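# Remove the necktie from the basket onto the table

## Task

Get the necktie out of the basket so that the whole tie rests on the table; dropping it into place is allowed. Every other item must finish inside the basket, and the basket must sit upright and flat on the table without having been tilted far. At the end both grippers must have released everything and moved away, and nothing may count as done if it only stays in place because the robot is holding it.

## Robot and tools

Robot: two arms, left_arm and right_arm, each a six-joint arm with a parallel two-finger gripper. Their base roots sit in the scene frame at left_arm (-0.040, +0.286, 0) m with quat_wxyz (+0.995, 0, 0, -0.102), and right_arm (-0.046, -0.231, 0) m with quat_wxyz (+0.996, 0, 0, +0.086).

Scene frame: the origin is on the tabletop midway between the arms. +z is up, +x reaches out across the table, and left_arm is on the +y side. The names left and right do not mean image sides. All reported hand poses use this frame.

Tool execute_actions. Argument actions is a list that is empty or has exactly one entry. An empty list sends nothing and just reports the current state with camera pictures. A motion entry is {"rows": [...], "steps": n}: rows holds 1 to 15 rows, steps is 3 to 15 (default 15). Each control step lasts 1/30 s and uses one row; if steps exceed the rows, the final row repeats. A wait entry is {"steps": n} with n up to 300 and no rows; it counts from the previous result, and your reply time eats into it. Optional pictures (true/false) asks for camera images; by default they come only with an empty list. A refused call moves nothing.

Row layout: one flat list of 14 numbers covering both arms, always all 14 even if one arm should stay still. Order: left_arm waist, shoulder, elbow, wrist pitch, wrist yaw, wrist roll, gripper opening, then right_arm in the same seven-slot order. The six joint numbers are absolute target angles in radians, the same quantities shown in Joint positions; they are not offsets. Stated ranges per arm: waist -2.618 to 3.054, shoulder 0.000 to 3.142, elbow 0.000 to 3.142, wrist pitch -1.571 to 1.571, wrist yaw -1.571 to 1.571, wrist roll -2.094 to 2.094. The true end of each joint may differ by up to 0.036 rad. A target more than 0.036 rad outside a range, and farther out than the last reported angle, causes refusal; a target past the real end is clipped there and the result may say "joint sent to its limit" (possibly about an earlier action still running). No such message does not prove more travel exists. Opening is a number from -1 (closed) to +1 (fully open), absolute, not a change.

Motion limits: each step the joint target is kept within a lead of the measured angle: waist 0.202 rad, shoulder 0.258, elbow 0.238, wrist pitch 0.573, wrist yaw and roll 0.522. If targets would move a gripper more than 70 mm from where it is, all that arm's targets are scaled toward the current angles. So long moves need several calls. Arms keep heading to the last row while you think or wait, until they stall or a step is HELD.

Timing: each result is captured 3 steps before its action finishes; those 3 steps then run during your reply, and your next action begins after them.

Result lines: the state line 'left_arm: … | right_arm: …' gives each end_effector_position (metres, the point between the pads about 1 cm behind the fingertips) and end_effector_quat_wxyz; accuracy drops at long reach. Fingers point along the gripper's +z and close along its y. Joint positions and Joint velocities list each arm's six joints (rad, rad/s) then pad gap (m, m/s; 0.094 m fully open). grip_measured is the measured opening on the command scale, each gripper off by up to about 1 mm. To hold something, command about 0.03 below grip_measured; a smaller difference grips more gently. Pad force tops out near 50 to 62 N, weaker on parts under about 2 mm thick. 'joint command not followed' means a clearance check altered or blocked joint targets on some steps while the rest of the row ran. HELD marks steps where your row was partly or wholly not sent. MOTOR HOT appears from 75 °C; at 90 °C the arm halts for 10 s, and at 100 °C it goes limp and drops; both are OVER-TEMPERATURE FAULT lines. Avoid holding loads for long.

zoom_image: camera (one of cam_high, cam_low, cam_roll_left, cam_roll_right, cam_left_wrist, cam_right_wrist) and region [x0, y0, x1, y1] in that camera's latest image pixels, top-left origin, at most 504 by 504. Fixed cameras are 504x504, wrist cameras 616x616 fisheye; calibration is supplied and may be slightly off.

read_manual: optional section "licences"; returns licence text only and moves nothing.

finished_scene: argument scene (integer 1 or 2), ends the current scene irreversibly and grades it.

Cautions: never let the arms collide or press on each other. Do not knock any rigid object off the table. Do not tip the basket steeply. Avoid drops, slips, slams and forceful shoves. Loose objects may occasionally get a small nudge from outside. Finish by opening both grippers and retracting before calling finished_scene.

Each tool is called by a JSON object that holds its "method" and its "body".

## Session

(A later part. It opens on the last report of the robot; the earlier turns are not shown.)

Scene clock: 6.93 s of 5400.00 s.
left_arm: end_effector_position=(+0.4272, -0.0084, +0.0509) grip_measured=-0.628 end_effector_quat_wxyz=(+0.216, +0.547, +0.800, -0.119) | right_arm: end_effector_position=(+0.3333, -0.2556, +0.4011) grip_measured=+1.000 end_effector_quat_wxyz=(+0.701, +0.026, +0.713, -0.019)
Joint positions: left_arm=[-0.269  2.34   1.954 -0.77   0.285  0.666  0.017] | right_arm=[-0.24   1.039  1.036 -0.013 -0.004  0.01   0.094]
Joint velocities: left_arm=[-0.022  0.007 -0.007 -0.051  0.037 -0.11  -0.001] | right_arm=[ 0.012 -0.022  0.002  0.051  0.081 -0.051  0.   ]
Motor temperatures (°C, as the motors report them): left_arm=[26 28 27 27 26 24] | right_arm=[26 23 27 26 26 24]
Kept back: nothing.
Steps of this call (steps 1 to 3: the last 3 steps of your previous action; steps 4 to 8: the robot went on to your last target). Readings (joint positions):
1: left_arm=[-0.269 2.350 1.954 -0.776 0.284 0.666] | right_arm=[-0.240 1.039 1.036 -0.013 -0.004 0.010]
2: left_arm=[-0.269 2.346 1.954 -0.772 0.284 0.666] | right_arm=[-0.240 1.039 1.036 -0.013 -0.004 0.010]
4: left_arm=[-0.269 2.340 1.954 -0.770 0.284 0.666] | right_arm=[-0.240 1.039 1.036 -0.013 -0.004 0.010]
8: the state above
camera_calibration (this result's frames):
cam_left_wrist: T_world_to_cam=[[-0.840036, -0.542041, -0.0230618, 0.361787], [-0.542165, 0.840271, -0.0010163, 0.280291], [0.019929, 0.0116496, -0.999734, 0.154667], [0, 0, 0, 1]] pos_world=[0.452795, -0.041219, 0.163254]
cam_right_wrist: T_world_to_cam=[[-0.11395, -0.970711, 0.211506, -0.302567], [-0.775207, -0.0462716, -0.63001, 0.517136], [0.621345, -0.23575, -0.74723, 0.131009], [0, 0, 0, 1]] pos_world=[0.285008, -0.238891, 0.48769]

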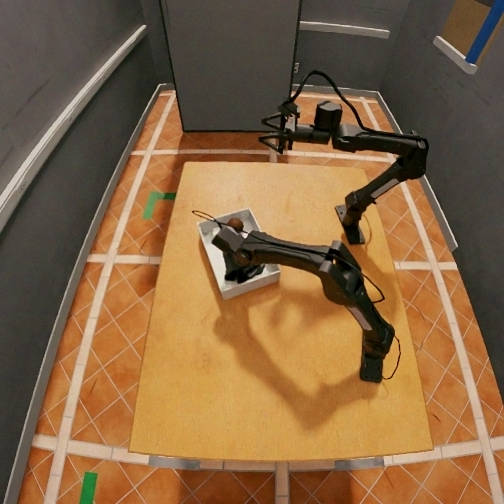

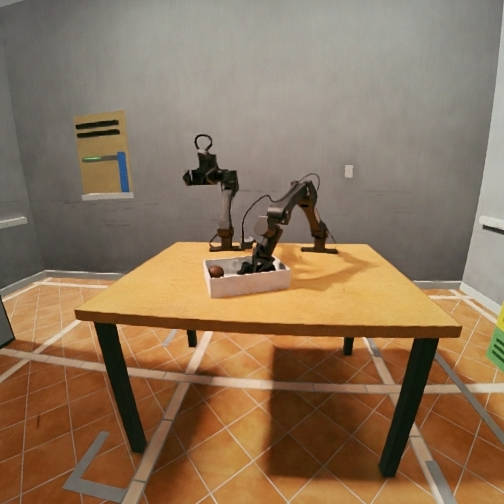

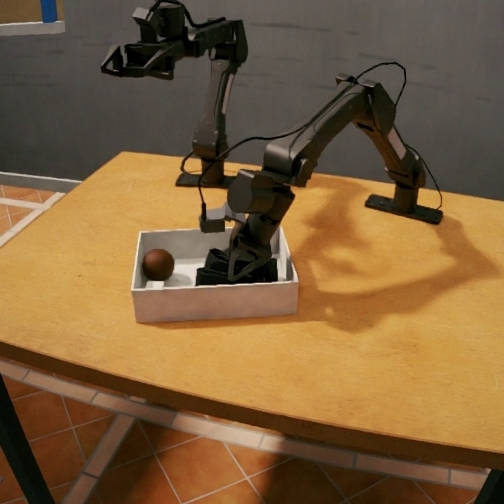

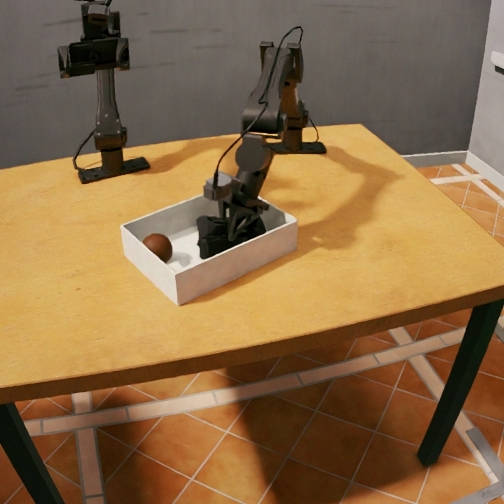

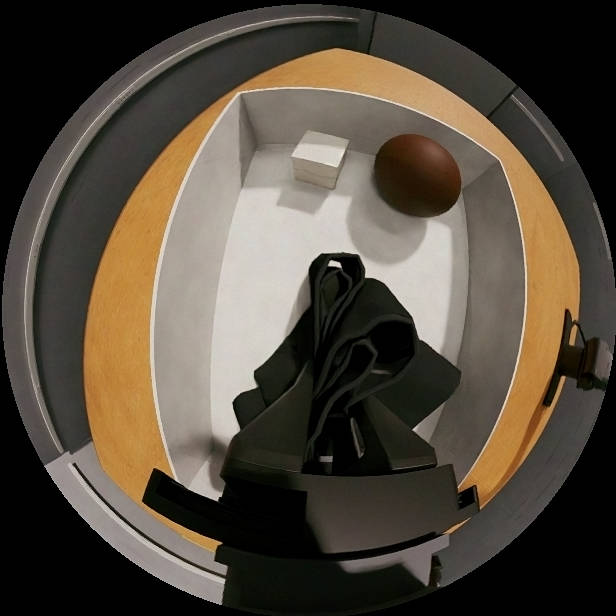

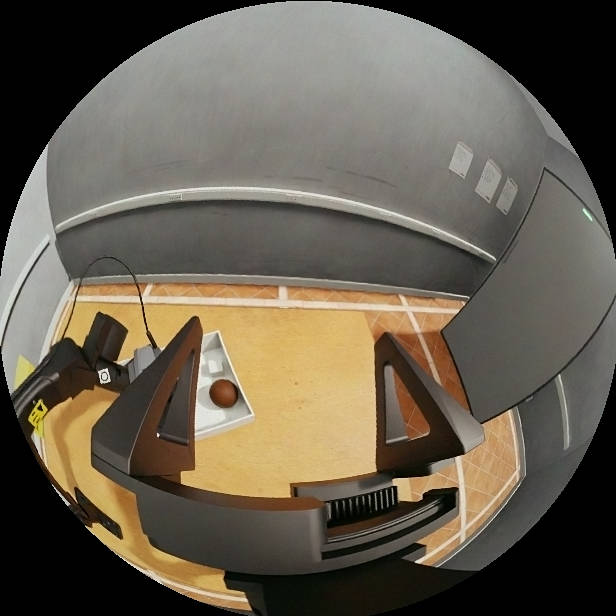

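{"method": "execute_actions", "body": {"actions": [{"rows": [[-0.264,2.335,1.957,-0.80,0.29,0.668,-0.68,-0.25,1.039,1.036,-0.017,-0.004,0.01,1],[-0.264,2.325,1.96,-0.805,0.29,0.668,-0.68,-0.25,1.039,1.036,-0.017,-0.004,0.01,1],[-0.264,2.31,1.965,-0.815,0.29,0.668,-0.68,-0.25,1.039,1.036,-0.017,-0.004,0.01,1],[-0.262,2.29,1.97,-0.825,0.29,0.668,-0.68,-0.25,1.039,1.036,-0.017,-0.004,0.01,1],[-0.260,2.265,1.976,-0.84,0.29,0.668,-0.68,-0.25,1.039,1.036,-0.017,-0.004,0.01,1],[-0.257,2.235,1.983,-0.855,0.29,0.668,-0.68,-0.25,1.039,1.036,-0.017,-0.004,0.01,1],[-0.253,2.20,1.991,-0.87,0.29,0.668,-0.68,-0.25,1.039,1.036,-0.017,-0.004,0.01,1],[-0.248,2.165,2.0,-0.888,0.29,0.668,-0.68,-0.25,1.039,1.036,-0.017,-0.004,0.01,1],[-0.242,2.128,2.009,-0.906,0.29,0.668,-0.68,-0.25,1.039,1.036,-0.017,-0.004,0.01,1],[-0.236,2.09,2.018,-0.924,0.29,0.668,-0.68,-0.25,1.039,1.036,-0.017,-0.004,0.01,1],[-0.230,2.05,2.027,-0.942,0.29,0.668,-0.68,-0.25,1.039,1.036,-0.017,-0.004,0.01,1],[-0.223,2.01,2.036,-0.96,0.29,0.668,-0.68,-0.25,1.039,1.036,-0.017,-0.004,0.01,1],[-0.216,1.97,2.045,-0.978,0.29,0.668,-0.68,-0.25,1.039,1.036,-0.017,-0.004,0.01,1],[-0.209,1.93,2.054,-0.996,0.29,0.668,-0.68,-0.25,1.039,1.036,-0.017,-0.004,0.01,1],[-0.202,1.89,2.063,-1.014,0.29,0.668,-0.68,-0.25,1.039,1.036,-0.017,-0.004,0.01,1]], "steps": 15}]}}

{"method": "execute_actions", "body": {"actions": [{"rows": [[-0.195,1.852,2.072,-1.032,0.29,0.668,-0.68,-0.25,1.039,1.036,-0.017,-0.004,0.01,1],[-0.188,1.817,2.081,-1.048,0.29,0.668,-0.68,-0.25,1.039,1.036,-0.017,-0.004,0.01,1],[-0.181,1.785,2.089,-1.062,0.29,0.668,-0.68,-0.25,1.039,1.036,-0.017,-0.004,0.01,1],[-0.174,1.758,2.096,-1.075,0.29,0.668,-0.68,-0.25,1.039,1.036,-0.017,-0.004,0.01,1],[-0.168,1.735,2.102,-1.085,0.29,0.668,-0.68,-0.25,1.039,1.036,-0.017,-0.004,0.01,1],[-0.162,1.718,2.106,-1.092,0.29,0.668,-0.68,-0.25,1.039,1.036,-0.017,-0.004,0.01,1],[-0.156,1.706,2.109,-1.097,0.29,0.668,-0.68,-0.25,1.039,1.036,-0.017,-0.004,0.01,1],[-0.150,1.70,2.11,-1.10,0.29,0.668,-0.68,-0.25,1.039,1.036,-0.017,-0.004,0.01,1]], "steps": 15}], "pictures": true}}

Scene clock: 7.73 s of 5400.00 s.
left_arm: end_effector_position=(+0.4153, +0.0045, +0.1344) grip_measured=-0.632 end_effector_quat_wxyz=(+0.254, +0.542, +0.793, -0.112) | right_arm: end_effector_position=(+0.3333, -0.2556, +0.4011) grip_measured=+1.000 end_effector_quat_wxyz=(+0.701, +0.026, +0.713, -0.019)
Joint positions: left_arm=[-0.258  2.163  1.961 -0.876  0.284  0.666  0.017] | right_arm=[-0.24   1.039  1.036 -0.013 -0.004  0.01   0.094]
Joint velocities: left_arm=[ 0.11  -0.847  0.134 -0.315  0.007 -0.037  0.   ] | right_arm=[-0.012  0.002 -0.022 -0.051 -0.051 -0.022  0.   ]
Motor temperatures (°C, as the motors report them): left_arm=[26 29 27 27 26 24] | right_arm=[26 23 28 26 26 24]
Steps of this call (steps 1 to 12: the robot went on to your last target; steps 13 to 24: the first 12 steps of this action). Readings (joint positions):
13: left_arm=[-0.269 2.339 1.954 -0.769 0.285 0.666] | right_arm=[-0.240 1.039 1.036 -0.013 -0.004 0.010]
14: left_arm=[-0.269 2.337 1.954 -0.769 0.285 0.666] | right_arm=[-0.240 1.039 1.036 -0.013 -0.004 0.010]
16: left_arm=[-0.269 2.330 1.954 -0.773 0.284 0.666] | right_arm=[-0.240 1.039 1.036 -0.013 -0.004 0.010]
20: left_arm=[-0.268 2.275 1.954 -0.826 0.284 0.666] | right_arm=[-0.240 1.039 1.036 -0.013 -0.004 0.010]
24: the state above

Scene clock: 8.23 s of 5400.00 s.
left_arm: end_effector_position=(+0.3619, +0.0827, +0.3868) grip_measured=-0.632 end_effector_quat_wxyz=(+0.457, +0.489, +0.740, -0.058) | right_arm: end_effector_position=(+0.3333, -0.2556, +0.4011) grip_measured=+1.000 end_effector_quat_wxyz=(+0.701, +0.026, +0.713, -0.019)
Joint positions: left_arm=[-0.156  1.696  2.097 -1.044  0.284  0.666  0.017] | right_arm=[-0.24   1.039  1.036 -0.013 -0.004  0.01   0.094]
Joint velocities: left_arm=[ 0.085 -0.481  0.266 -0.183 -0.051  0.081 -0.001] | right_arm=[ 0.002  0.007 -0.002 -0.022  0.007  0.022  0.   ]
Motor temperatures (°C, as the motors report them): left_arm=[26 29 27 27 26 24] | right_arm=[26 23 28 26 26 24]
Steps of this call (steps 1 to 3: the last 3 steps of your previous action; steps 4 to 15: the first 12 steps of this action). Readings (joint positions):
4: left_arm=[-0.239 2.034 1.986 -0.916 0.284 0.666] | right_arm=[-0.240 1.039 1.036 -0.013 -0.004 0.010]
5: left_arm=[-0.233 2.001 1.993 -0.926 0.284 0.666] | right_arm=[-0.240 1.039 1.036 -0.013 -0.004 0.010]
7: left_arm=[-0.220 1.933 2.009 -0.948 0.284 0.666] | right_arm=[-0.240 1.039 1.036 -0.013 -0.004 0.010]
11: left_arm=[-0.188 1.798 2.049 -1.002 0.284 0.666] | right_arm=[-0.240 1.039 1.036 -0.013 -0.004 0.010]
15: the state above
camera_calibration (this result's frames):
cam_left_wrist: T_world_to_cam=[[-0.701859, -0.660784, -0.266004, 0.417822], [-0.529717, 0.733847, -0.425288, 0.337104], [0.476229, -0.157585, -0.865085, 0.287453], [0, 0, 0, 1]] pos_world=[0.334928, 0.0740059, 0.50318]
cam_right_wrist: T_world_to_cam=[[-0.11395, -0.970711, 0.211506, -0.302567], [-0.775207, -0.0462716, -0.63001, 0.517136], [0.621345, -0.23575, -0.74723, 0.131009], [0, 0, 0, 1]] pos_world=[0.285008, -0.238891, 0.48769]

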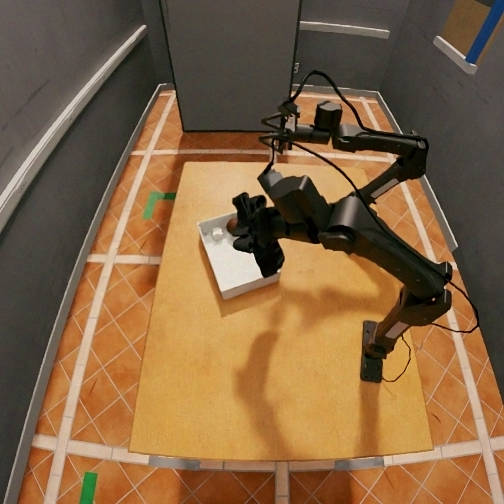

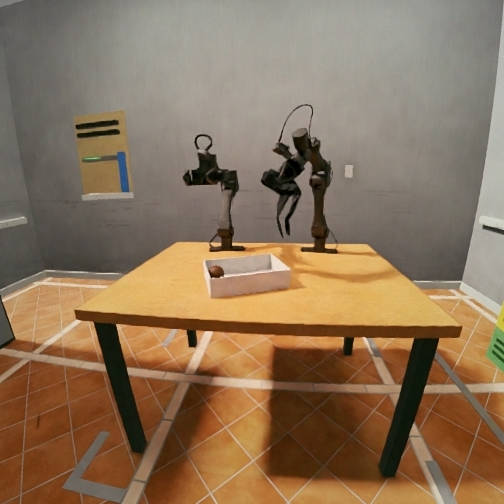

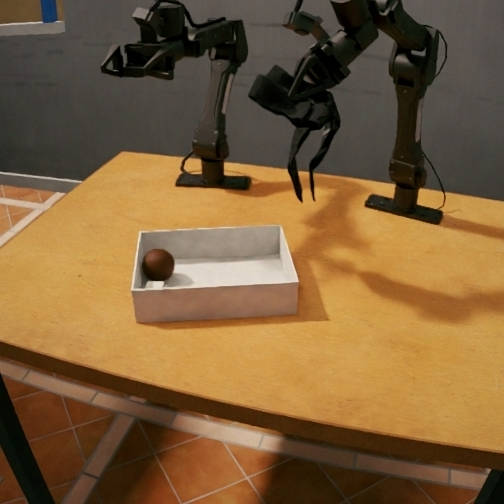

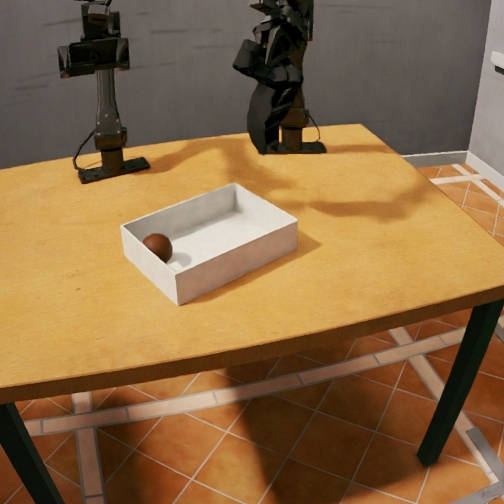

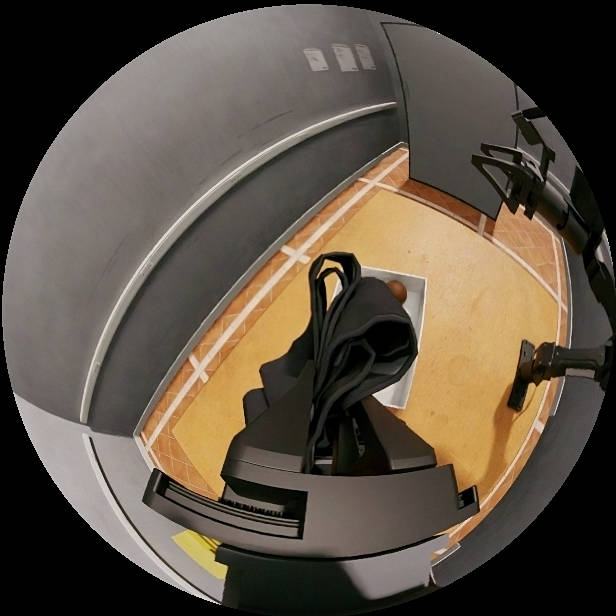

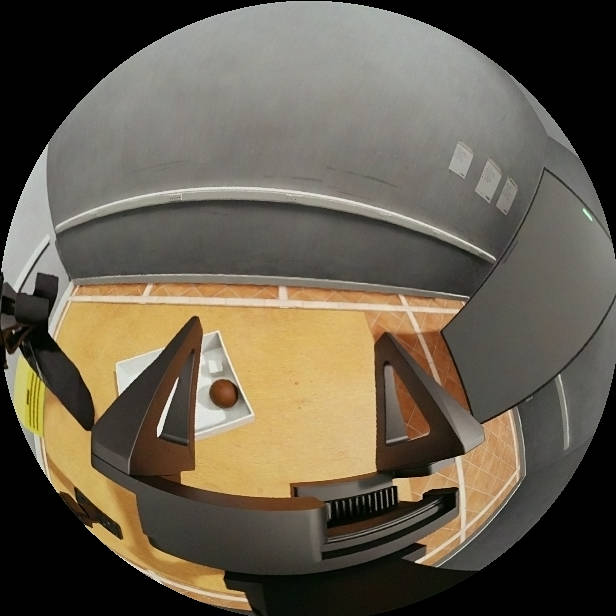

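{"method": "execute_actions", "body": {"actions": [{"rows": [[-0.143,1.70,2.108,-1.10,0.285,0.668,-0.68,-0.25,1.039,1.036,-0.017,-0.004,0.01,1],[-0.128,1.70,2.105,-1.10,0.277,0.668,-0.68,-0.25,1.039,1.036,-0.017,-0.004,0.01,1],[-0.104,1.70,2.10,-1.10,0.262,0.668,-0.68,-0.25,1.039,1.036,-0.017,-0.004,0.01,1],[-0.071,1.70,2.095,-1.10,0.242,0.668,-0.68,-0.25,1.039,1.036,-0.017,-0.004,0.01,1],[-0.030,1.705,2.088,-1.10,0.218,0.668,-0.68,-0.25,1.039,1.036,-0.017,-0.004,0.01,1],[0.016,1.71,2.08,-1.10,0.19,0.668,-0.68,-0.25,1.039,1.036,-0.017,-0.004,0.01,1],[0.065,1.715,2.07,-1.10,0.16,0.668,-0.68,-0.25,1.039,1.036,-0.017,-0.004,0.01,1],[0.115,1.72,2.058,-1.10,0.13,0.668,-0.68,-0.25,1.039,1.036,-0.017,-0.004,0.01,1],[0.164,1.725,2.044,-1.10,0.10,0.668,-0.68,-0.25,1.039,1.036,-0.017,-0.004,0.01,1],[0.210,1.73,2.027,-1.10,0.072,0.668,-0.68,-0.25,1.039,1.036,-0.017,-0.004,0.01,1],[0.251,1.735,2.007,-1.10,0.048,0.668,-0.68,-0.25,1.039,1.036,-0.017,-0.004,0.01,1],[0.284,1.74,1.984,-1.10,0.028,0.668,-0.68,-0.25,1.039,1.036,-0.017,-0.004,0.01,1],[0.308,1.745,1.958,-1.10,0.013,0.668,-0.68,-0.25,1.039,1.036,-0.017,-0.004,0.01,1],[0.323,1.75,1.93,-1.10,0.003,0.668,-0.68,-0.25,1.039,1.036,-0.017,-0.004,0.01,1],[0.330,1.755,1.90,-1.10,0,0.668,-0.68,-0.25,1.039,1.036,-0.017,-0.004,0.01,1]], "steps": 15}]}}

{"method": "execute_actions", "body": {"actions": [{"rows": [[0.33,1.76,1.865,-1.098,0,0.668,-0.68,-0.25,1.039,1.036,-0.017,-0.004,0.01,1],[0.33,1.765,1.828,-1.096,0,0.668,-0.68,-0.25,1.039,1.036,-0.017,-0.004,0.01,1],[0.33,1.77,1.79,-1.094,0,0.668,-0.68,-0.25,1.039,1.036,-0.017,-0.004,0.01,1],[0.33,1.77,1.75,-1.092,0,0.668,-0.68,-0.25,1.039,1.036,-0.017,-0.004,0.01,1],[0.33,1.77,1.71,-1.09,0,0.668,-0.68,-0.25,1.039,1.036,-0.017,-0.004,0.01,1],[0.33,1.77,1.67,-1.09,0,0.668,-0.68,-0.25,1.039,1.036,-0.017,-0.004,0.01,1],[0.33,1.77,1.63,-1.09,0,0.668,-0.68,-0.25,1.039,1.036,-0.017,-0.004,0.01,1],[0.33,1.77,1.59,-1.09,0,0.668,-0.68,-0.25,1.039,1.036,-0.017,-0.004,0.01,1],[0.33,1.77,1.553,-1.09,0,0.668,-0.68,-0.25,1.039,1.036,-0.017,-0.004,0.01,1],[0.33,1.77,1.518,-1.09,0,0.668,-0.68,-0.25,1.039,1.036,-0.017,-0.004,0.01,1],[0.33,1.77,1.486,-1.09,0,0.668,-0.68,-0.25,1.039,1.036,-0.017,-0.004,0.01,1],[0.33,1.77,1.458,-1.09,0,0.668,-0.68,-0.25,1.039,1.036,-0.017,-0.004,0.01,1],[0.33,1.77,1.435,-1.09,0,0.668,-0.68,-0.25,1.039,1.036,-0.017,-0.004,0.01,1],[0.33,1.77,1.418,-1.09,0,0.668,-0.68,-0.25,1.039,1.036,-0.017,-0.004,0.01,1],[0.33,1.77,1.405,-1.09,0,0.668,-0.68,-0.25,1.039,1.036,-0.017,-0.004,0.01,1]], "steps": 15}]}}

{"method": "execute_actions", "body": {"actions": [{"steps": 8}], "pictures": true}}

Scene clock: 9.27 s of 5400.00 s.
left_arm: end_effector_position=(+0.4089, +0.2555, +0.3426) grip_measured=-0.632 end_effector_quat_wxyz=(+0.390, +0.332, +0.857, +0.062) | right_arm: end_effector_position=(+0.3333, -0.2556, +0.4011) grip_measured=+1.000 end_effector_quat_wxyz=(+0.701, +0.026, +0.713, -0.019)
Joint positions: left_arm=[ 0.19   1.719  2.042 -1.092  0.143  0.666  0.017] | right_arm=[-0.24   1.039  1.036 -0.013 -0.004  0.01   0.094]
Joint velocities: left_arm=[ 1.253  0.125 -0.535  0.007 -0.725  0.066  0.   ] | right_arm=[-0.007 -0.012  0.007 -0.037  0.007  0.095  0.   ]
Motor temperatures (°C, as the motors report them): left_arm=[26 29 27 27 26 24] | right_arm=[26 23 28 27 26 24]
Steps of this call (steps 1 to 3: the last 3 steps of your previous action; steps 4 to 19: the robot went on to your last target; steps 20 to 31: the first 12 steps of this action). Readings (joint positions):
20: left_arm=[-0.154 1.705 2.108 -1.095 0.285 0.666] | right_arm=[-0.240 1.039 1.036 -0.013 -0.004 0.010]
21: left_arm=[-0.153 1.705 2.108 -1.095 0.285 0.666] | right_arm=[-0.240 1.039 1.036 -0.013 -0.004 0.010]
23: left_arm=[-0.136 1.705 2.108 -1.095 0.281 0.666] | right_arm=[-0.240 1.039 1.036 -0.013 -0.004 0.010]
27: left_arm=[0.000 1.705 2.093 -1.095 0.234 0.666] | right_arm=[-0.240 1.039 1.036 -0.013 -0.004 0.010]
31: the state above

Scene clock: 9.77 s of 5400.00 s.
left_arm: end_effector_position=(+0.3356, +0.3379, +0.1279) grip_measured=-0.634 end_effector_quat_wxyz=(+0.101, +0.260, +0.959, +0.040) | right_arm: end_effector_position=(+0.3333, -0.2556, +0.4011) grip_measured=+1.000 end_effector_quat_wxyz=(+0.701, +0.026, +0.713, -0.019)
Joint positions: left_arm=[ 0.341  1.777  1.511 -1.088  0.005  0.666  0.017] | right_arm=[-0.24   1.039  1.036 -0.013 -0.004  0.01   0.094]
Joint velocities: left_arm=[ 0.002 -0.007 -0.94   0.022  0.051 -0.051  0.   ] | right_arm=[-0.002  0.002 -0.002 -0.095  0.051 -0.037  0.   ]
Motor temperatures (°C, as the motors report them): left_arm=[26 29 28 27 26 24] | right_arm=[26 23 28 27 26 24]
Steps of this call (steps 1 to 3: the last 3 steps of your previous action; steps 4 to 15: the first 12 steps of this action). Readings (joint positions):
4: left_arm=[0.327 1.741 1.934 -1.087 0.050 0.666] | right_arm=[-0.240 1.039 1.036 -0.013 -0.004 0.010]
5: left_arm=[0.340 1.748 1.900 -1.087 0.035 0.666] | right_arm=[-0.240 1.039 1.036 -0.013 -0.004 0.010]
7: left_arm=[0.345 1.761 1.825 -1.085 0.017 0.666] | right_arm=[-0.240 1.039 1.036 -0.013 -0.004 0.010]
11: left_arm=[0.341 1.775 1.660 -1.085 0.009 0.666] | right_arm=[-0.240 1.039 1.036 -0.013 -0.004 0.010]
15: the state above

Scene clock: 10.03 s of 5400.00 s.
left_arm: end_effector_position=(+0.3053, +0.3341, +0.0967) grip_measured=-0.634 end_effector_quat_wxyz=(+0.047, +0.261, +0.964, +0.018) | right_arm: end_effector_position=(+0.3333, -0.2556, +0.4011) grip_measured=+1.000 end_effector_quat_wxyz=(+0.701, +0.026, +0.713, -0.019)
Joint positions: left_arm=[ 0.341  1.777  1.405 -1.098  0.004  0.666  0.017] | right_arm=[-0.24   1.039  1.036 -0.013 -0.004  0.01   0.094]
Joint velocities: left_arm=[-0.002 -0.012  0.007 -0.066 -0.007 -0.037  0.001] | right_arm=[ 0.002 -0.007  0.002  0.022  0.081 -0.081  0.   ]
Motor temperatures (°C, as the motors report them): left_arm=[26 29 28 27 26 24] | right_arm=[26 23 28 27 26 24]
Kept back: nothing.
Steps of this call (steps 1 to 3: the last 3 steps of your previous action; steps 4 to 8: the robot went on to your last target). Readings (joint positions):
1: left_arm=[0.341 1.777 1.481 -1.089 0.005 0.666] | right_arm=[-0.240 1.039 1.036 -0.013 -0.004 0.010]
2: left_arm=[0.341 1.777 1.455 -1.090 0.005 0.666] | right_arm=[-0.240 1.039 1.036 -0.013 -0.004 0.010]
4: left_arm=[0.341 1.777 1.418 -1.094 0.004 0.666] | right_arm=[-0.240 1.039 1.036 -0.013 -0.004 0.010]
8: the state above
camera_calibration (this result's frames):
cam_left_wrist: T_world_to_cam=[[-0.333924, -0.935784, -0.113148, 0.431847], [-0.880702, 0.266958, 0.391277, 0.18346], [-0.335945, 0.230306, -0.913291, 0.226127], [0, 0, 0, 1]] pos_world=[0.381744, 0.303061, 0.183599]
cam_right_wrist: T_world_to_cam=[[-0.11395, -0.970711, 0.211506, -0.302567], [-0.775207, -0.0462716, -0.63001, 0.517136], [0.621345, -0.23575, -0.74723, 0.131009], [0, 0, 0, 1]] pos_world=[0.285008, -0.238891, 0.48769]

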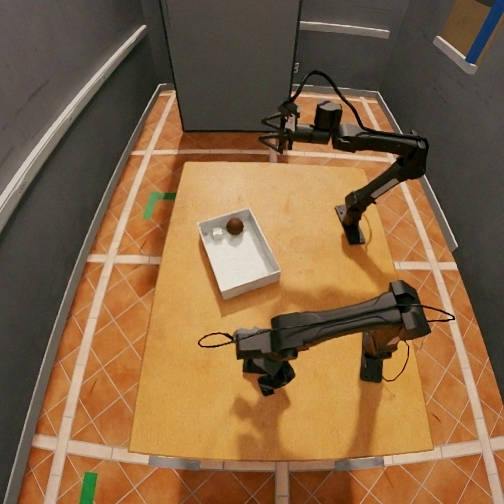

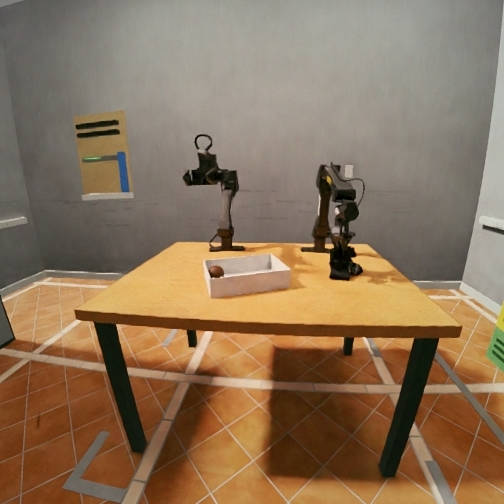

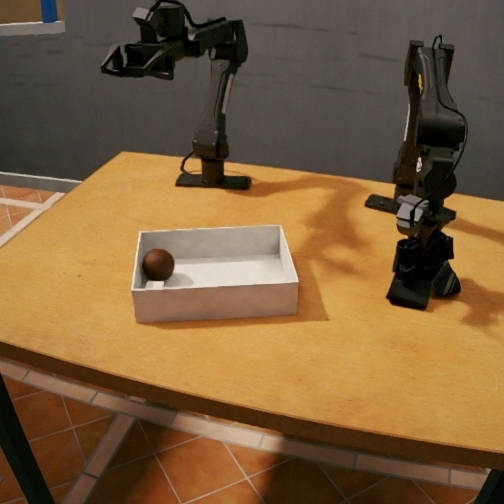

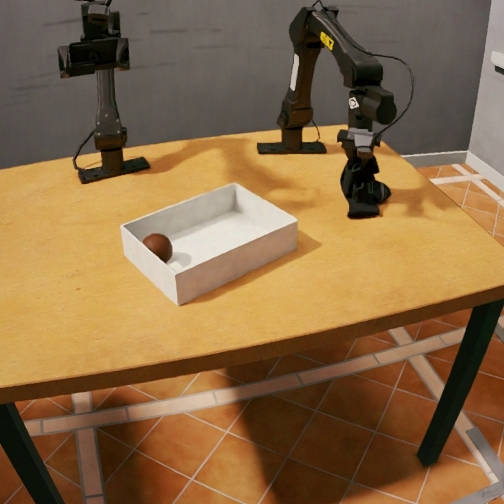

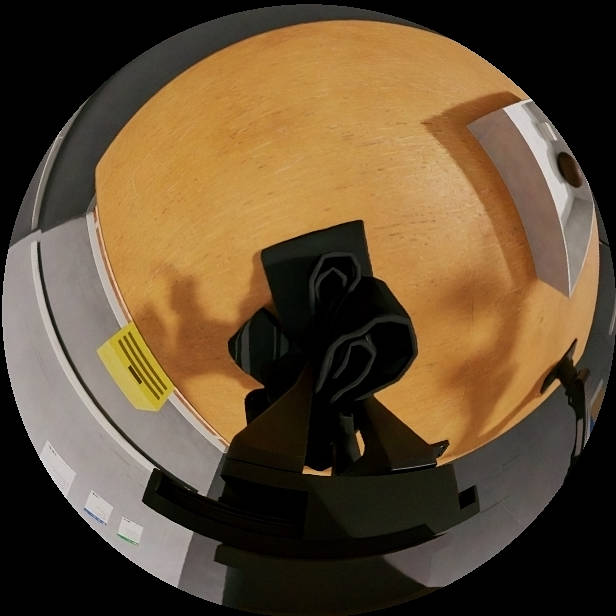

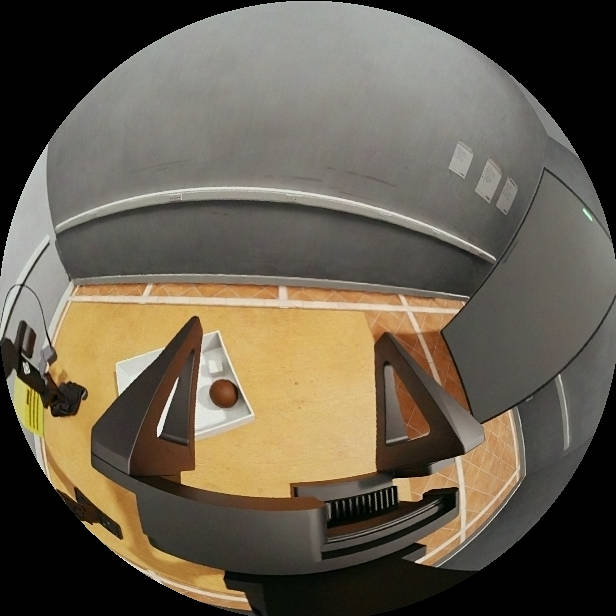

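Release and retreat upward.

{"method": "execute_actions", "body": {"actions": [{"rows": [[0.335,1.775,1.405,-1.095,0,0.668,-0.4,-0.25,1.039,1.036,-0.017,-0.004,0.01,1],[0.335,1.775,1.405,-1.095,0,0.668,-0.1,-0.25,1.039,1.036,-0.017,-0.004,0.01,1],[0.335,1.775,1.405,-1.095,0,0.668,0.2,-0.25,1.039,1.036,-0.017,-0.004,0.01,1],[0.335,1.775,1.405,-1.095,0,0.668,0.5,-0.25,1.039,1.036,-0.017,-0.004,0.01,1],[0.335,1.775,1.405,-1.095,0,0.668,0.8,-0.25,1.039,1.036,-0.017,-0.004,0.01,1],[0.335,1.775,1.41,-1.105,0,0.668,1,-0.25,1.039,1.036,-0.017,-0.004,0.01,1],[0.335,1.765,1.42,-1.125,0,0.668,1,-0.25,1.039,1.036,-0.017,-0.004,0.01,1],[0.335,1.75,1.435,-1.155,0,0.668,1,-0.25,1.039,1.036,-0.017,-0.004,0.01,1],[0.335,1.73,1.455,-1.19,0,0.668,1,-0.25,1.039,1.036,-0.017,-0.004,0.01,1],[0.335,1.705,1.48,-1.23,0,0.668,1,-0.25,1.039,1.036,-0.017,-0.004,0.01,1],[0.335,1.675,1.505,-1.27,0,0.668,1,-0.25,1.039,1.036,-0.017,-0.004,0.01,1],[0.335,1.64,1.53,-1.31,0,0.668,1,-0.25,1.039,1.036,-0.017,-0.004,0.01,1],[0.335,1.60,1.555,-1.345,0,0.668,1,-0.25,1.039,1.036,-0.017,-0.004,0.01,1],[0.335,1.56,1.578,-1.375,0,0.668,1,-0.25,1.039,1.036,-0.017,-0.004,0.01,1],[0.335,1.52,1.597,-1.40,0,0.668,1,-0.25,1.039,1.036,-0.017,-0.004,0.01,1]], "steps": 15}]}}

{"method": "execute_actions", "body": {"actions": [{"rows": [[0.335,1.48,1.612,-1.412,0,0.668,1,-0.25,1.039,1.036,-0.017,-0.004,0.01,1],[0.335,1.44,1.622,-1.42,0,0.668,1,-0.25,1.039,1.036,-0.017,-0.004,0.01,1],[0.335,1.405,1.628,-1.42,0,0.668,1,-0.25,1.039,1.036,-0.017,-0.004,0.01,1],[0.335,1.375,1.63,-1.42,0,0.668,1,-0.25,1.039,1.036,-0.017,-0.004,0.01,1],[0.335,1.35,1.63,-1.42,0,0.668,1,-0.25,1.039,1.036,-0.017,-0.004,0.01,1],[0.335,1.33,1.63,-1.42,0,0.668,1,-0.25,1.039,1.036,-0.017,-0.004,0.01,1],[0.335,1.315,1.63,-1.42,0,0.668,1,-0.25,1.039,1.036,-0.017,-0.004,0.01,1],[0.335,1.305,1.63,-1.42,0,0.668,1,-0.25,1.039,1.036,-0.017,-0.004,0.01,1],[0.335,1.30,1.63,-1.42,0,0.668,1,-0.25,1.039,1.036,-0.017,-0.004,0.01,1]], "steps": 15}], "pictures": true}}

Scene clock: 10.87 s of 5400.00 s.
left_arm: end_effector_position=(+0.2936, +0.3327, +0.1154) grip_measured=+1.000 end_effector_quat_wxyz=(+0.038, +0.261, +0.964, +0.015) | right_arm: end_effector_position=(+0.3333, -0.2556, +0.4011) grip_measured=+1.000 end_effector_quat_wxyz=(+0.701, +0.026, +0.713, -0.019)
Joint positions: left_arm=[ 0.341  1.744  1.442 -1.188  0.002  0.666  0.094] | right_arm=[-0.24   1.039  1.036 -0.013 -0.004  0.01   0.094]
Joint velocities: left_arm=[-0.002 -0.574  0.52  -0.828  0.007  0.007  0.   ] | right_arm=[ 0.002 -0.017 -0.017  0.066  0.051  0.051  0.   ]
Motor temperatures (°C, as the motors report them): left_arm=[26 29 28 27 26 24] | right_arm=[26 23 28 27 26 24]
Steps of this call (steps 1 to 13: the robot went on to your last target; steps 14 to 25: the first 12 steps of this action). Readings (joint positions):
14: left_arm=[0.341 1.777 1.405 -1.098 0.004 0.666] | right_arm=[-0.240 1.039 1.036 -0.013 -0.004 0.010]
15: left_arm=[0.341 1.777 1.405 -1.098 0.003 0.666] | right_arm=[-0.240 1.039 1.036 -0.013 -0.004 0.010]
17: left_arm=[0.341 1.777 1.405 -1.098 0.003 0.666] | right_arm=[-0.240 1.039 1.036 -0.013 -0.004 0.010]
21: left_arm=[0.341 1.777 1.405 -1.104 0.003 0.666] | right_arm=[-0.240 1.039 1.036 -0.013 -0.004 0.010]
25: the state above

Scene clock: 11.37 s of 5400.00 s.
left_arm: end_effector_position=(+0.2355, +0.3247, +0.2943) grip_measured=+1.000 end_effector_quat_wxyz=(+0.235, +0.253, +0.933, +0.099) | right_arm: end_effector_position=(+0.3333, -0.2556, +0.4011) grip_measured=+1.000 end_effector_quat_wxyz=(+0.701, +0.026, +0.713, -0.019)
Joint positions: left_arm=[ 0.341  1.284  1.626 -1.397  0.002  0.666  0.094] | right_arm=[-0.24   1.039  1.036 -0.013 -0.004  0.01   0.094]
Joint velocities: left_arm=[-0.012  0.105 -0.022 -0.183 -0.022  0.022  0.   ] | right_arm=[-0.007  0.007  0.022 -0.037  0.051 -0.037  0.   ]
Motor temperatures (°C, as the motors report them): left_arm=[26 29 28 27 26 24] | right_arm=[26 23 28 27 26 24]
Steps of this call (steps 1 to 3: the last 3 steps of your previous action; steps 4 to 15: the first 12 steps of this action). Readings (joint positions):
4: left_arm=[0.341 1.609 1.529 -1.278 0.002 0.666] | right_arm=[-0.240 1.039 1.036 -0.013 -0.004 0.010]
5: left_arm=[0.341 1.566 1.550 -1.295 0.002 0.666] | right_arm=[-0.240 1.039 1.036 -0.013 -0.004 0.010]
7: left_arm=[0.341 1.472 1.586 -1.324 0.002 0.666] | right_arm=[-0.240 1.039 1.036 -0.013 -0.004 0.010]
11: left_arm=[0.341 1.317 1.623 -1.367 0.002 0.666] | right_arm=[-0.240 1.039 1.036 -0.013 -0.004 0.010]
15: the state above
camera_calibration (this result's frames):
cam_left_wrist: T_world_to_cam=[[-0.249702, -0.924135, -0.289178, 0.450318], [-0.966818, 0.254579, 0.0212704, 0.180397], [0.0539618, 0.284894, -0.957039, 0.288639], [0, 0, 0, 1]] pos_world=[0.271281, 0.287998, 0.402624]
cam_right_wrist: T_world_to_cam=[[-0.11395, -0.970711, 0.211506, -0.302567], [-0.775207, -0.0462716, -0.63001, 0.517136], [0.621345, -0.23575, -0.74723, 0.131009], [0, 0, 0, 1]] pos_world=[0.285008, -0.238891, 0.48769]

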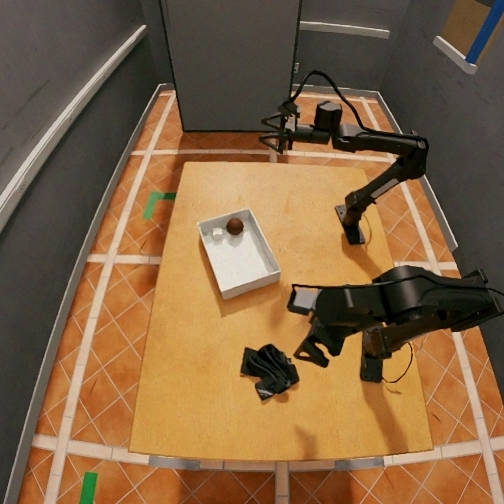

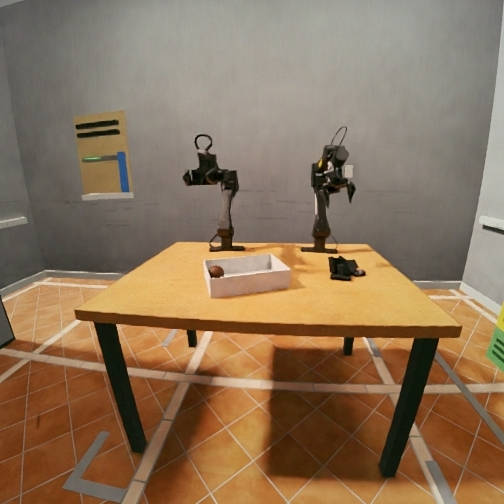

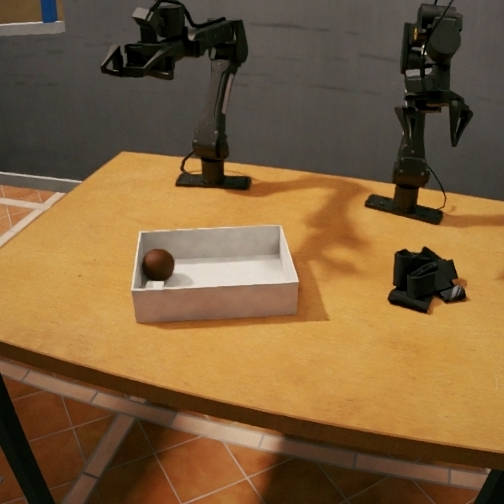

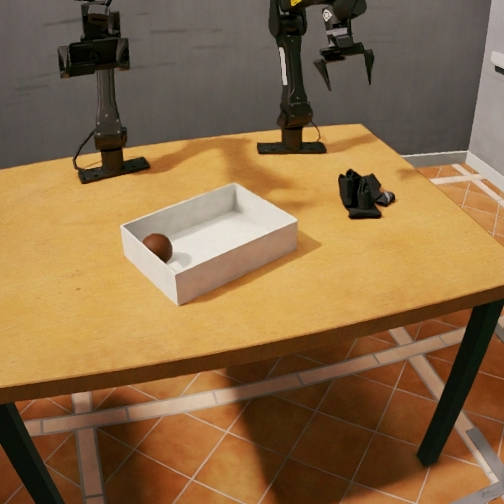

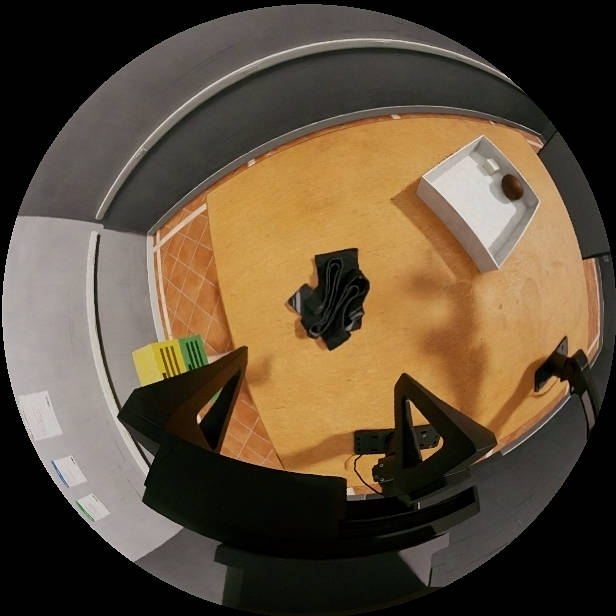

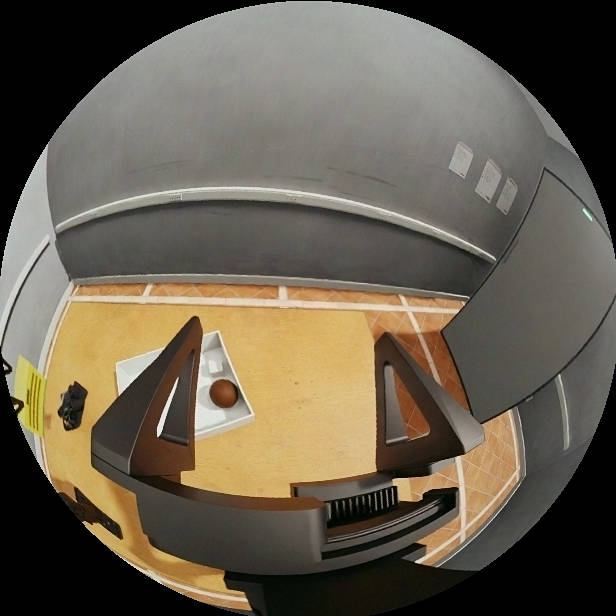

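{"method": "zoom_image", "body": {"camera": "cam_low", "region": [190, 235, 390, 305]}}

{"method": "zoom_image", "body": {"camera": "cam_roll_left", "region": [360, 220, 500, 330]}}

Region (190, 235, 390, 305) of cam_low's 504x504 image, scaled by 2.520, with more detail than that image has; it fills the top 176 rows of this view, and the rest is white.

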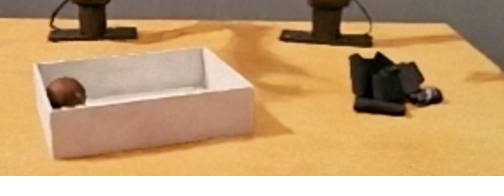

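Region (360, 220, 500, 330) of cam_roll_left's 504x504 image, scaled by 3.600, with more detail than that image has; it fills the top 396 rows of this view, and the rest is white.

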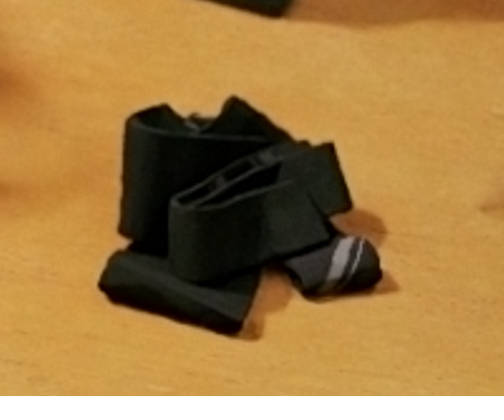

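{"method": "execute_actions", "body": {"actions": [{"rows": [[0.345,1.306,1.626,-1.41,0,0.668,0.7,-0.25,1.039,1.036,-0.017,-0.004,0.01,1],[0.365,1.322,1.616,-1.39,0,0.668,0.4,-0.25,1.039,1.036,-0.017,-0.004,0.01,1],[0.395,1.349,1.598,-1.36,0,0.668,0.1,-0.25,1.039,1.036,-0.017,-0.004,0.01,1],[0.43,1.384,1.575,-1.32,0,0.668,-0.2,-0.25,1.039,1.036,-0.017,-0.004,0.01,1],[0.465,1.427,1.546,-1.275,0,0.668,-0.5,-0.25,1.039,1.036,-0.017,-0.004,0.01,1],[0.50,1.476,1.514,-1.225,0,0.668,-0.8,-0.25,1.039,1.036,-0.017,-0.004,0.01,1],[0.525,1.527,1.48,-1.175,0,0.668,-0.95,-0.25,1.039,1.036,-0.017,-0.004,0.01,1],[0.54,1.581,1.445,-1.125,0,0.668,-0.95,-0.25,1.039,1.036,-0.017,-0.004,0.01,1],[0.55,1.632,1.411,-1.08,0,0.668,-0.95,-0.25,1.039,1.036,-0.017,-0.004,0.01,1],[0.55,1.681,1.379,-1.04,0,0.668,-0.95,-0.25,1.039,1.036,-0.017,-0.004,0.01,1],[0.55,1.724,1.35,-1.01,0,0.668,-0.95,-0.25,1.039,1.036,-0.017,-0.004,0.01,1],[0.55,1.757,1.327,-0.985,0,0.668,-0.95,-0.25,1.039,1.036,-0.017,-0.004,0.01,1],[0.55,1.782,1.31,-0.968,0,0.668,-0.95,-0.25,1.039,1.036,-0.017,-0.004,0.01,1],[0.55,1.796,1.30,-0.958,0,0.668,-0.95,-0.25,1.039,1.036,-0.017,-0.004,0.01,1],[0.55,1.80,1.297,-0.955,0,0.668,-0.95,-0.25,1.039,1.036,-0.017,-0.004,0.01,1]], "steps": 15}]}}

{"method": "execute_actions", "body": {"actions": [{"steps": 12}], "pictures": true}}

Scene clock: 12.60 s of 5400.00 s.
left_arm: end_effector_position=(+0.2826, +0.3933, +0.1593) grip_measured=-0.947 end_effector_quat_wxyz=(+0.103, +0.172, +0.978, +0.055) | right_arm: end_effector_position=(+0.3333, -0.2556, +0.4011) grip_measured=+1.000 end_effector_quat_wxyz=(+0.701, +0.026, +0.713, -0.019)
Joint positions: left_arm=[ 0.522  1.613  1.447 -1.17   0.001  0.666  0.003] | right_arm=[-0.24   1.039  1.036 -0.013 -0.004  0.01   0.094]
Joint velocities: left_arm=[ 0.178  1.389 -0.886  1.018  0.066 -0.037 -0.   ] | right_arm=[-0.012 -0.012  0.002  0.007 -0.007 -0.022  0.   ]
Motor temperatures (°C, as the motors report them): left_arm=[26 29 28 27 26 24] | right_arm=[26 24 28 27 26 24]
Steps of this call (steps 1 to 3: the last 3 steps of your previous action; steps 4 to 25: the robot went on to your last target; steps 26 to 37: the first 12 steps of this action). Readings (joint positions):
26: left_arm=[0.341 1.295 1.626 -1.408 0.002 0.666] | right_arm=[-0.240 1.039 1.036 -0.013 -0.004 0.010]
27: left_arm=[0.343 1.297 1.626 -1.408 0.002 0.666] | right_arm=[-0.240 1.039 1.036 -0.013 -0.004 0.010]
29: left_arm=[0.368 1.313 1.622 -1.396 0.005 0.666] | right_arm=[-0.240 1.039 1.036 -0.013 -0.004 0.010]
33: left_arm=[0.475 1.427 1.557 -1.297 0.004 0.666] | right_arm=[-0.240 1.039 1.036 -0.013 -0.004 0.010]
37: the state above

Scene clock: 13.00 s of 5400.00 s.
left_arm: end_effector_position=(+0.2770, +0.3983, +0.0506) grip_measured=-0.947 end_effector_quat_wxyz=(+0.019, +0.164, +0.986, +0.010) | right_arm: end_effector_position=(+0.3333, -0.2556, +0.4011) grip_measured=+1.000 end_effector_quat_wxyz=(+0.701, +0.026, +0.713, -0.019)
Joint positions: left_arm=[ 0.541  1.821  1.276 -0.983  0.     0.666  0.003] | right_arm=[-0.24   1.039  1.036 -0.013 -0.004  0.01   0.094]
Joint velocities: left_arm=[ 0.012 -0.11  -0.002  0.066 -0.007 -0.007 -0.001] | right_arm=[ 0.002 -0.007  0.007 -0.022 -0.037 -0.007  0.   ]
Motor temperatures (°C, as the motors report them): left_arm=[26 29 28 27 26 24] | right_arm=[26 24 28 27 26 24]
Kept back: nothing.
Steps of this call (steps 1 to 3: the last 3 steps of your previous action; steps 4 to 12: the robot went on to your last target). Readings (joint positions):
1: left_arm=[0.527 1.662 1.415 -1.135 0.001 0.666] | right_arm=[-0.240 1.039 1.036 -0.013 -0.004 0.010]
2: left_arm=[0.531 1.712 1.381 -1.098 0.001 0.666] | right_arm=[-0.240 1.039 1.036 -0.013 -0.004 0.010]
4: left_arm=[0.538 1.799 1.321 -1.039 0.001 0.666] | right_arm=[-0.240 1.039 1.036 -0.013 -0.004 0.010]
8: left_arm=[0.541 1.846 1.276 -1.010 0.000 0.666] | right_arm=[-0.240 1.039 1.036 -0.013 -0.004 0.010]
12: the state above
camera_calibration (this result's frames):
cam_left_wrist: T_world_to_cam=[[-0.146846, -0.985093, -0.0896049, 0.443831], [-0.893118, 0.0931051, 0.440082, 0.229663], [-0.425179, 0.144652, -0.893476, 0.217528], [0, 0, 0, 1]] pos_world=[0.36278, 0.384366, 0.133055]
cam_right_wrist: T_world_to_cam=[[-0.11395, -0.970711, 0.211506, -0.302567], [-0.775207, -0.0462716, -0.63001, 0.517136], [0.621345, -0.23575, -0.74723, 0.131009], [0, 0, 0, 1]] pos_world=[0.285008, -0.238891, 0.48769]

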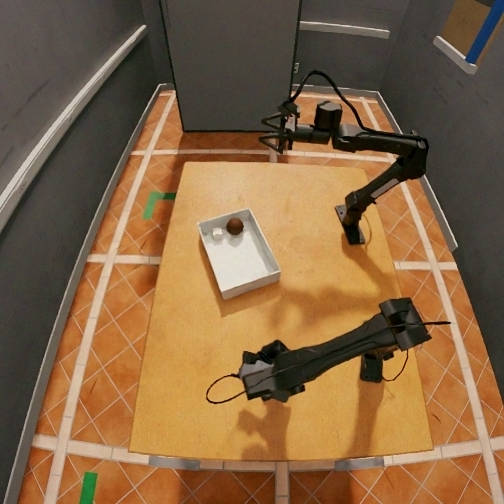

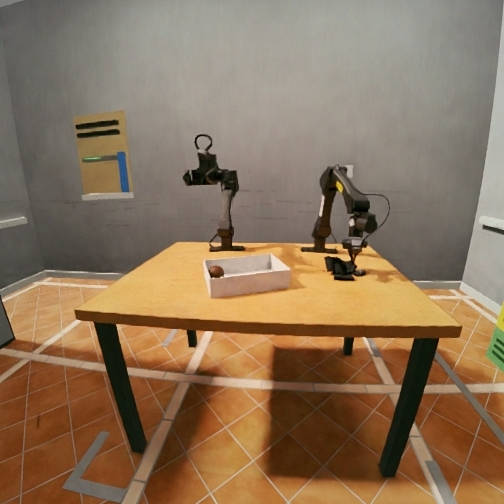

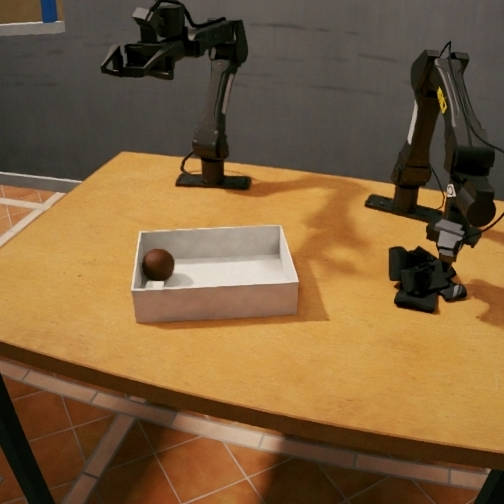

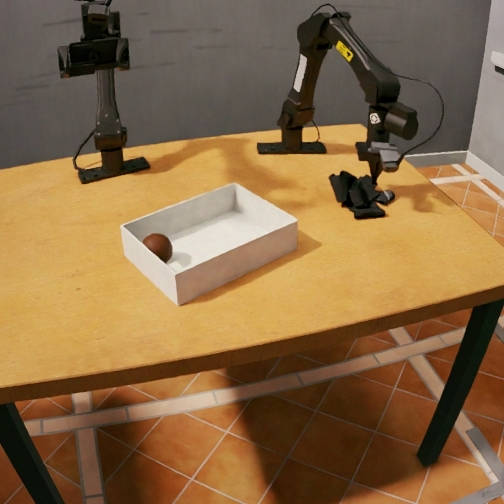

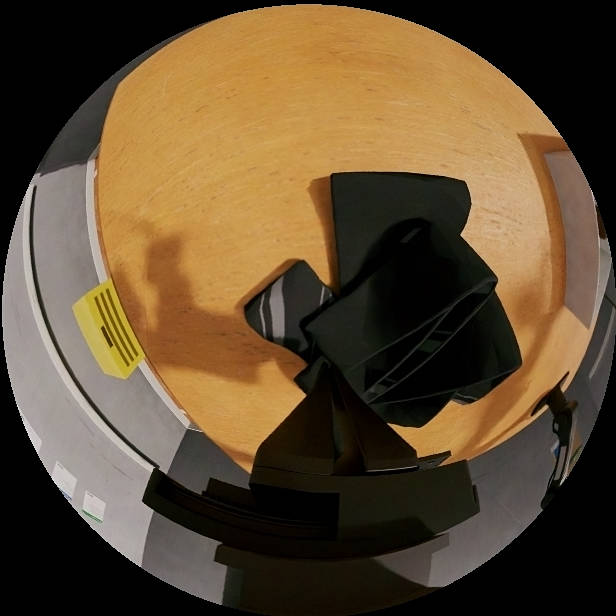

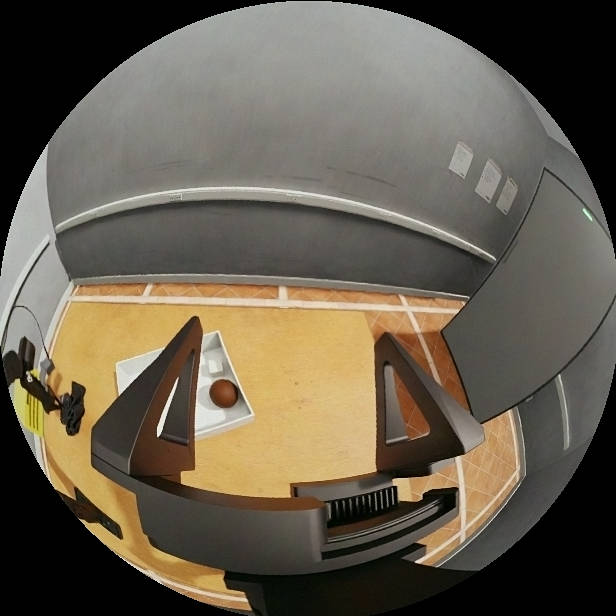

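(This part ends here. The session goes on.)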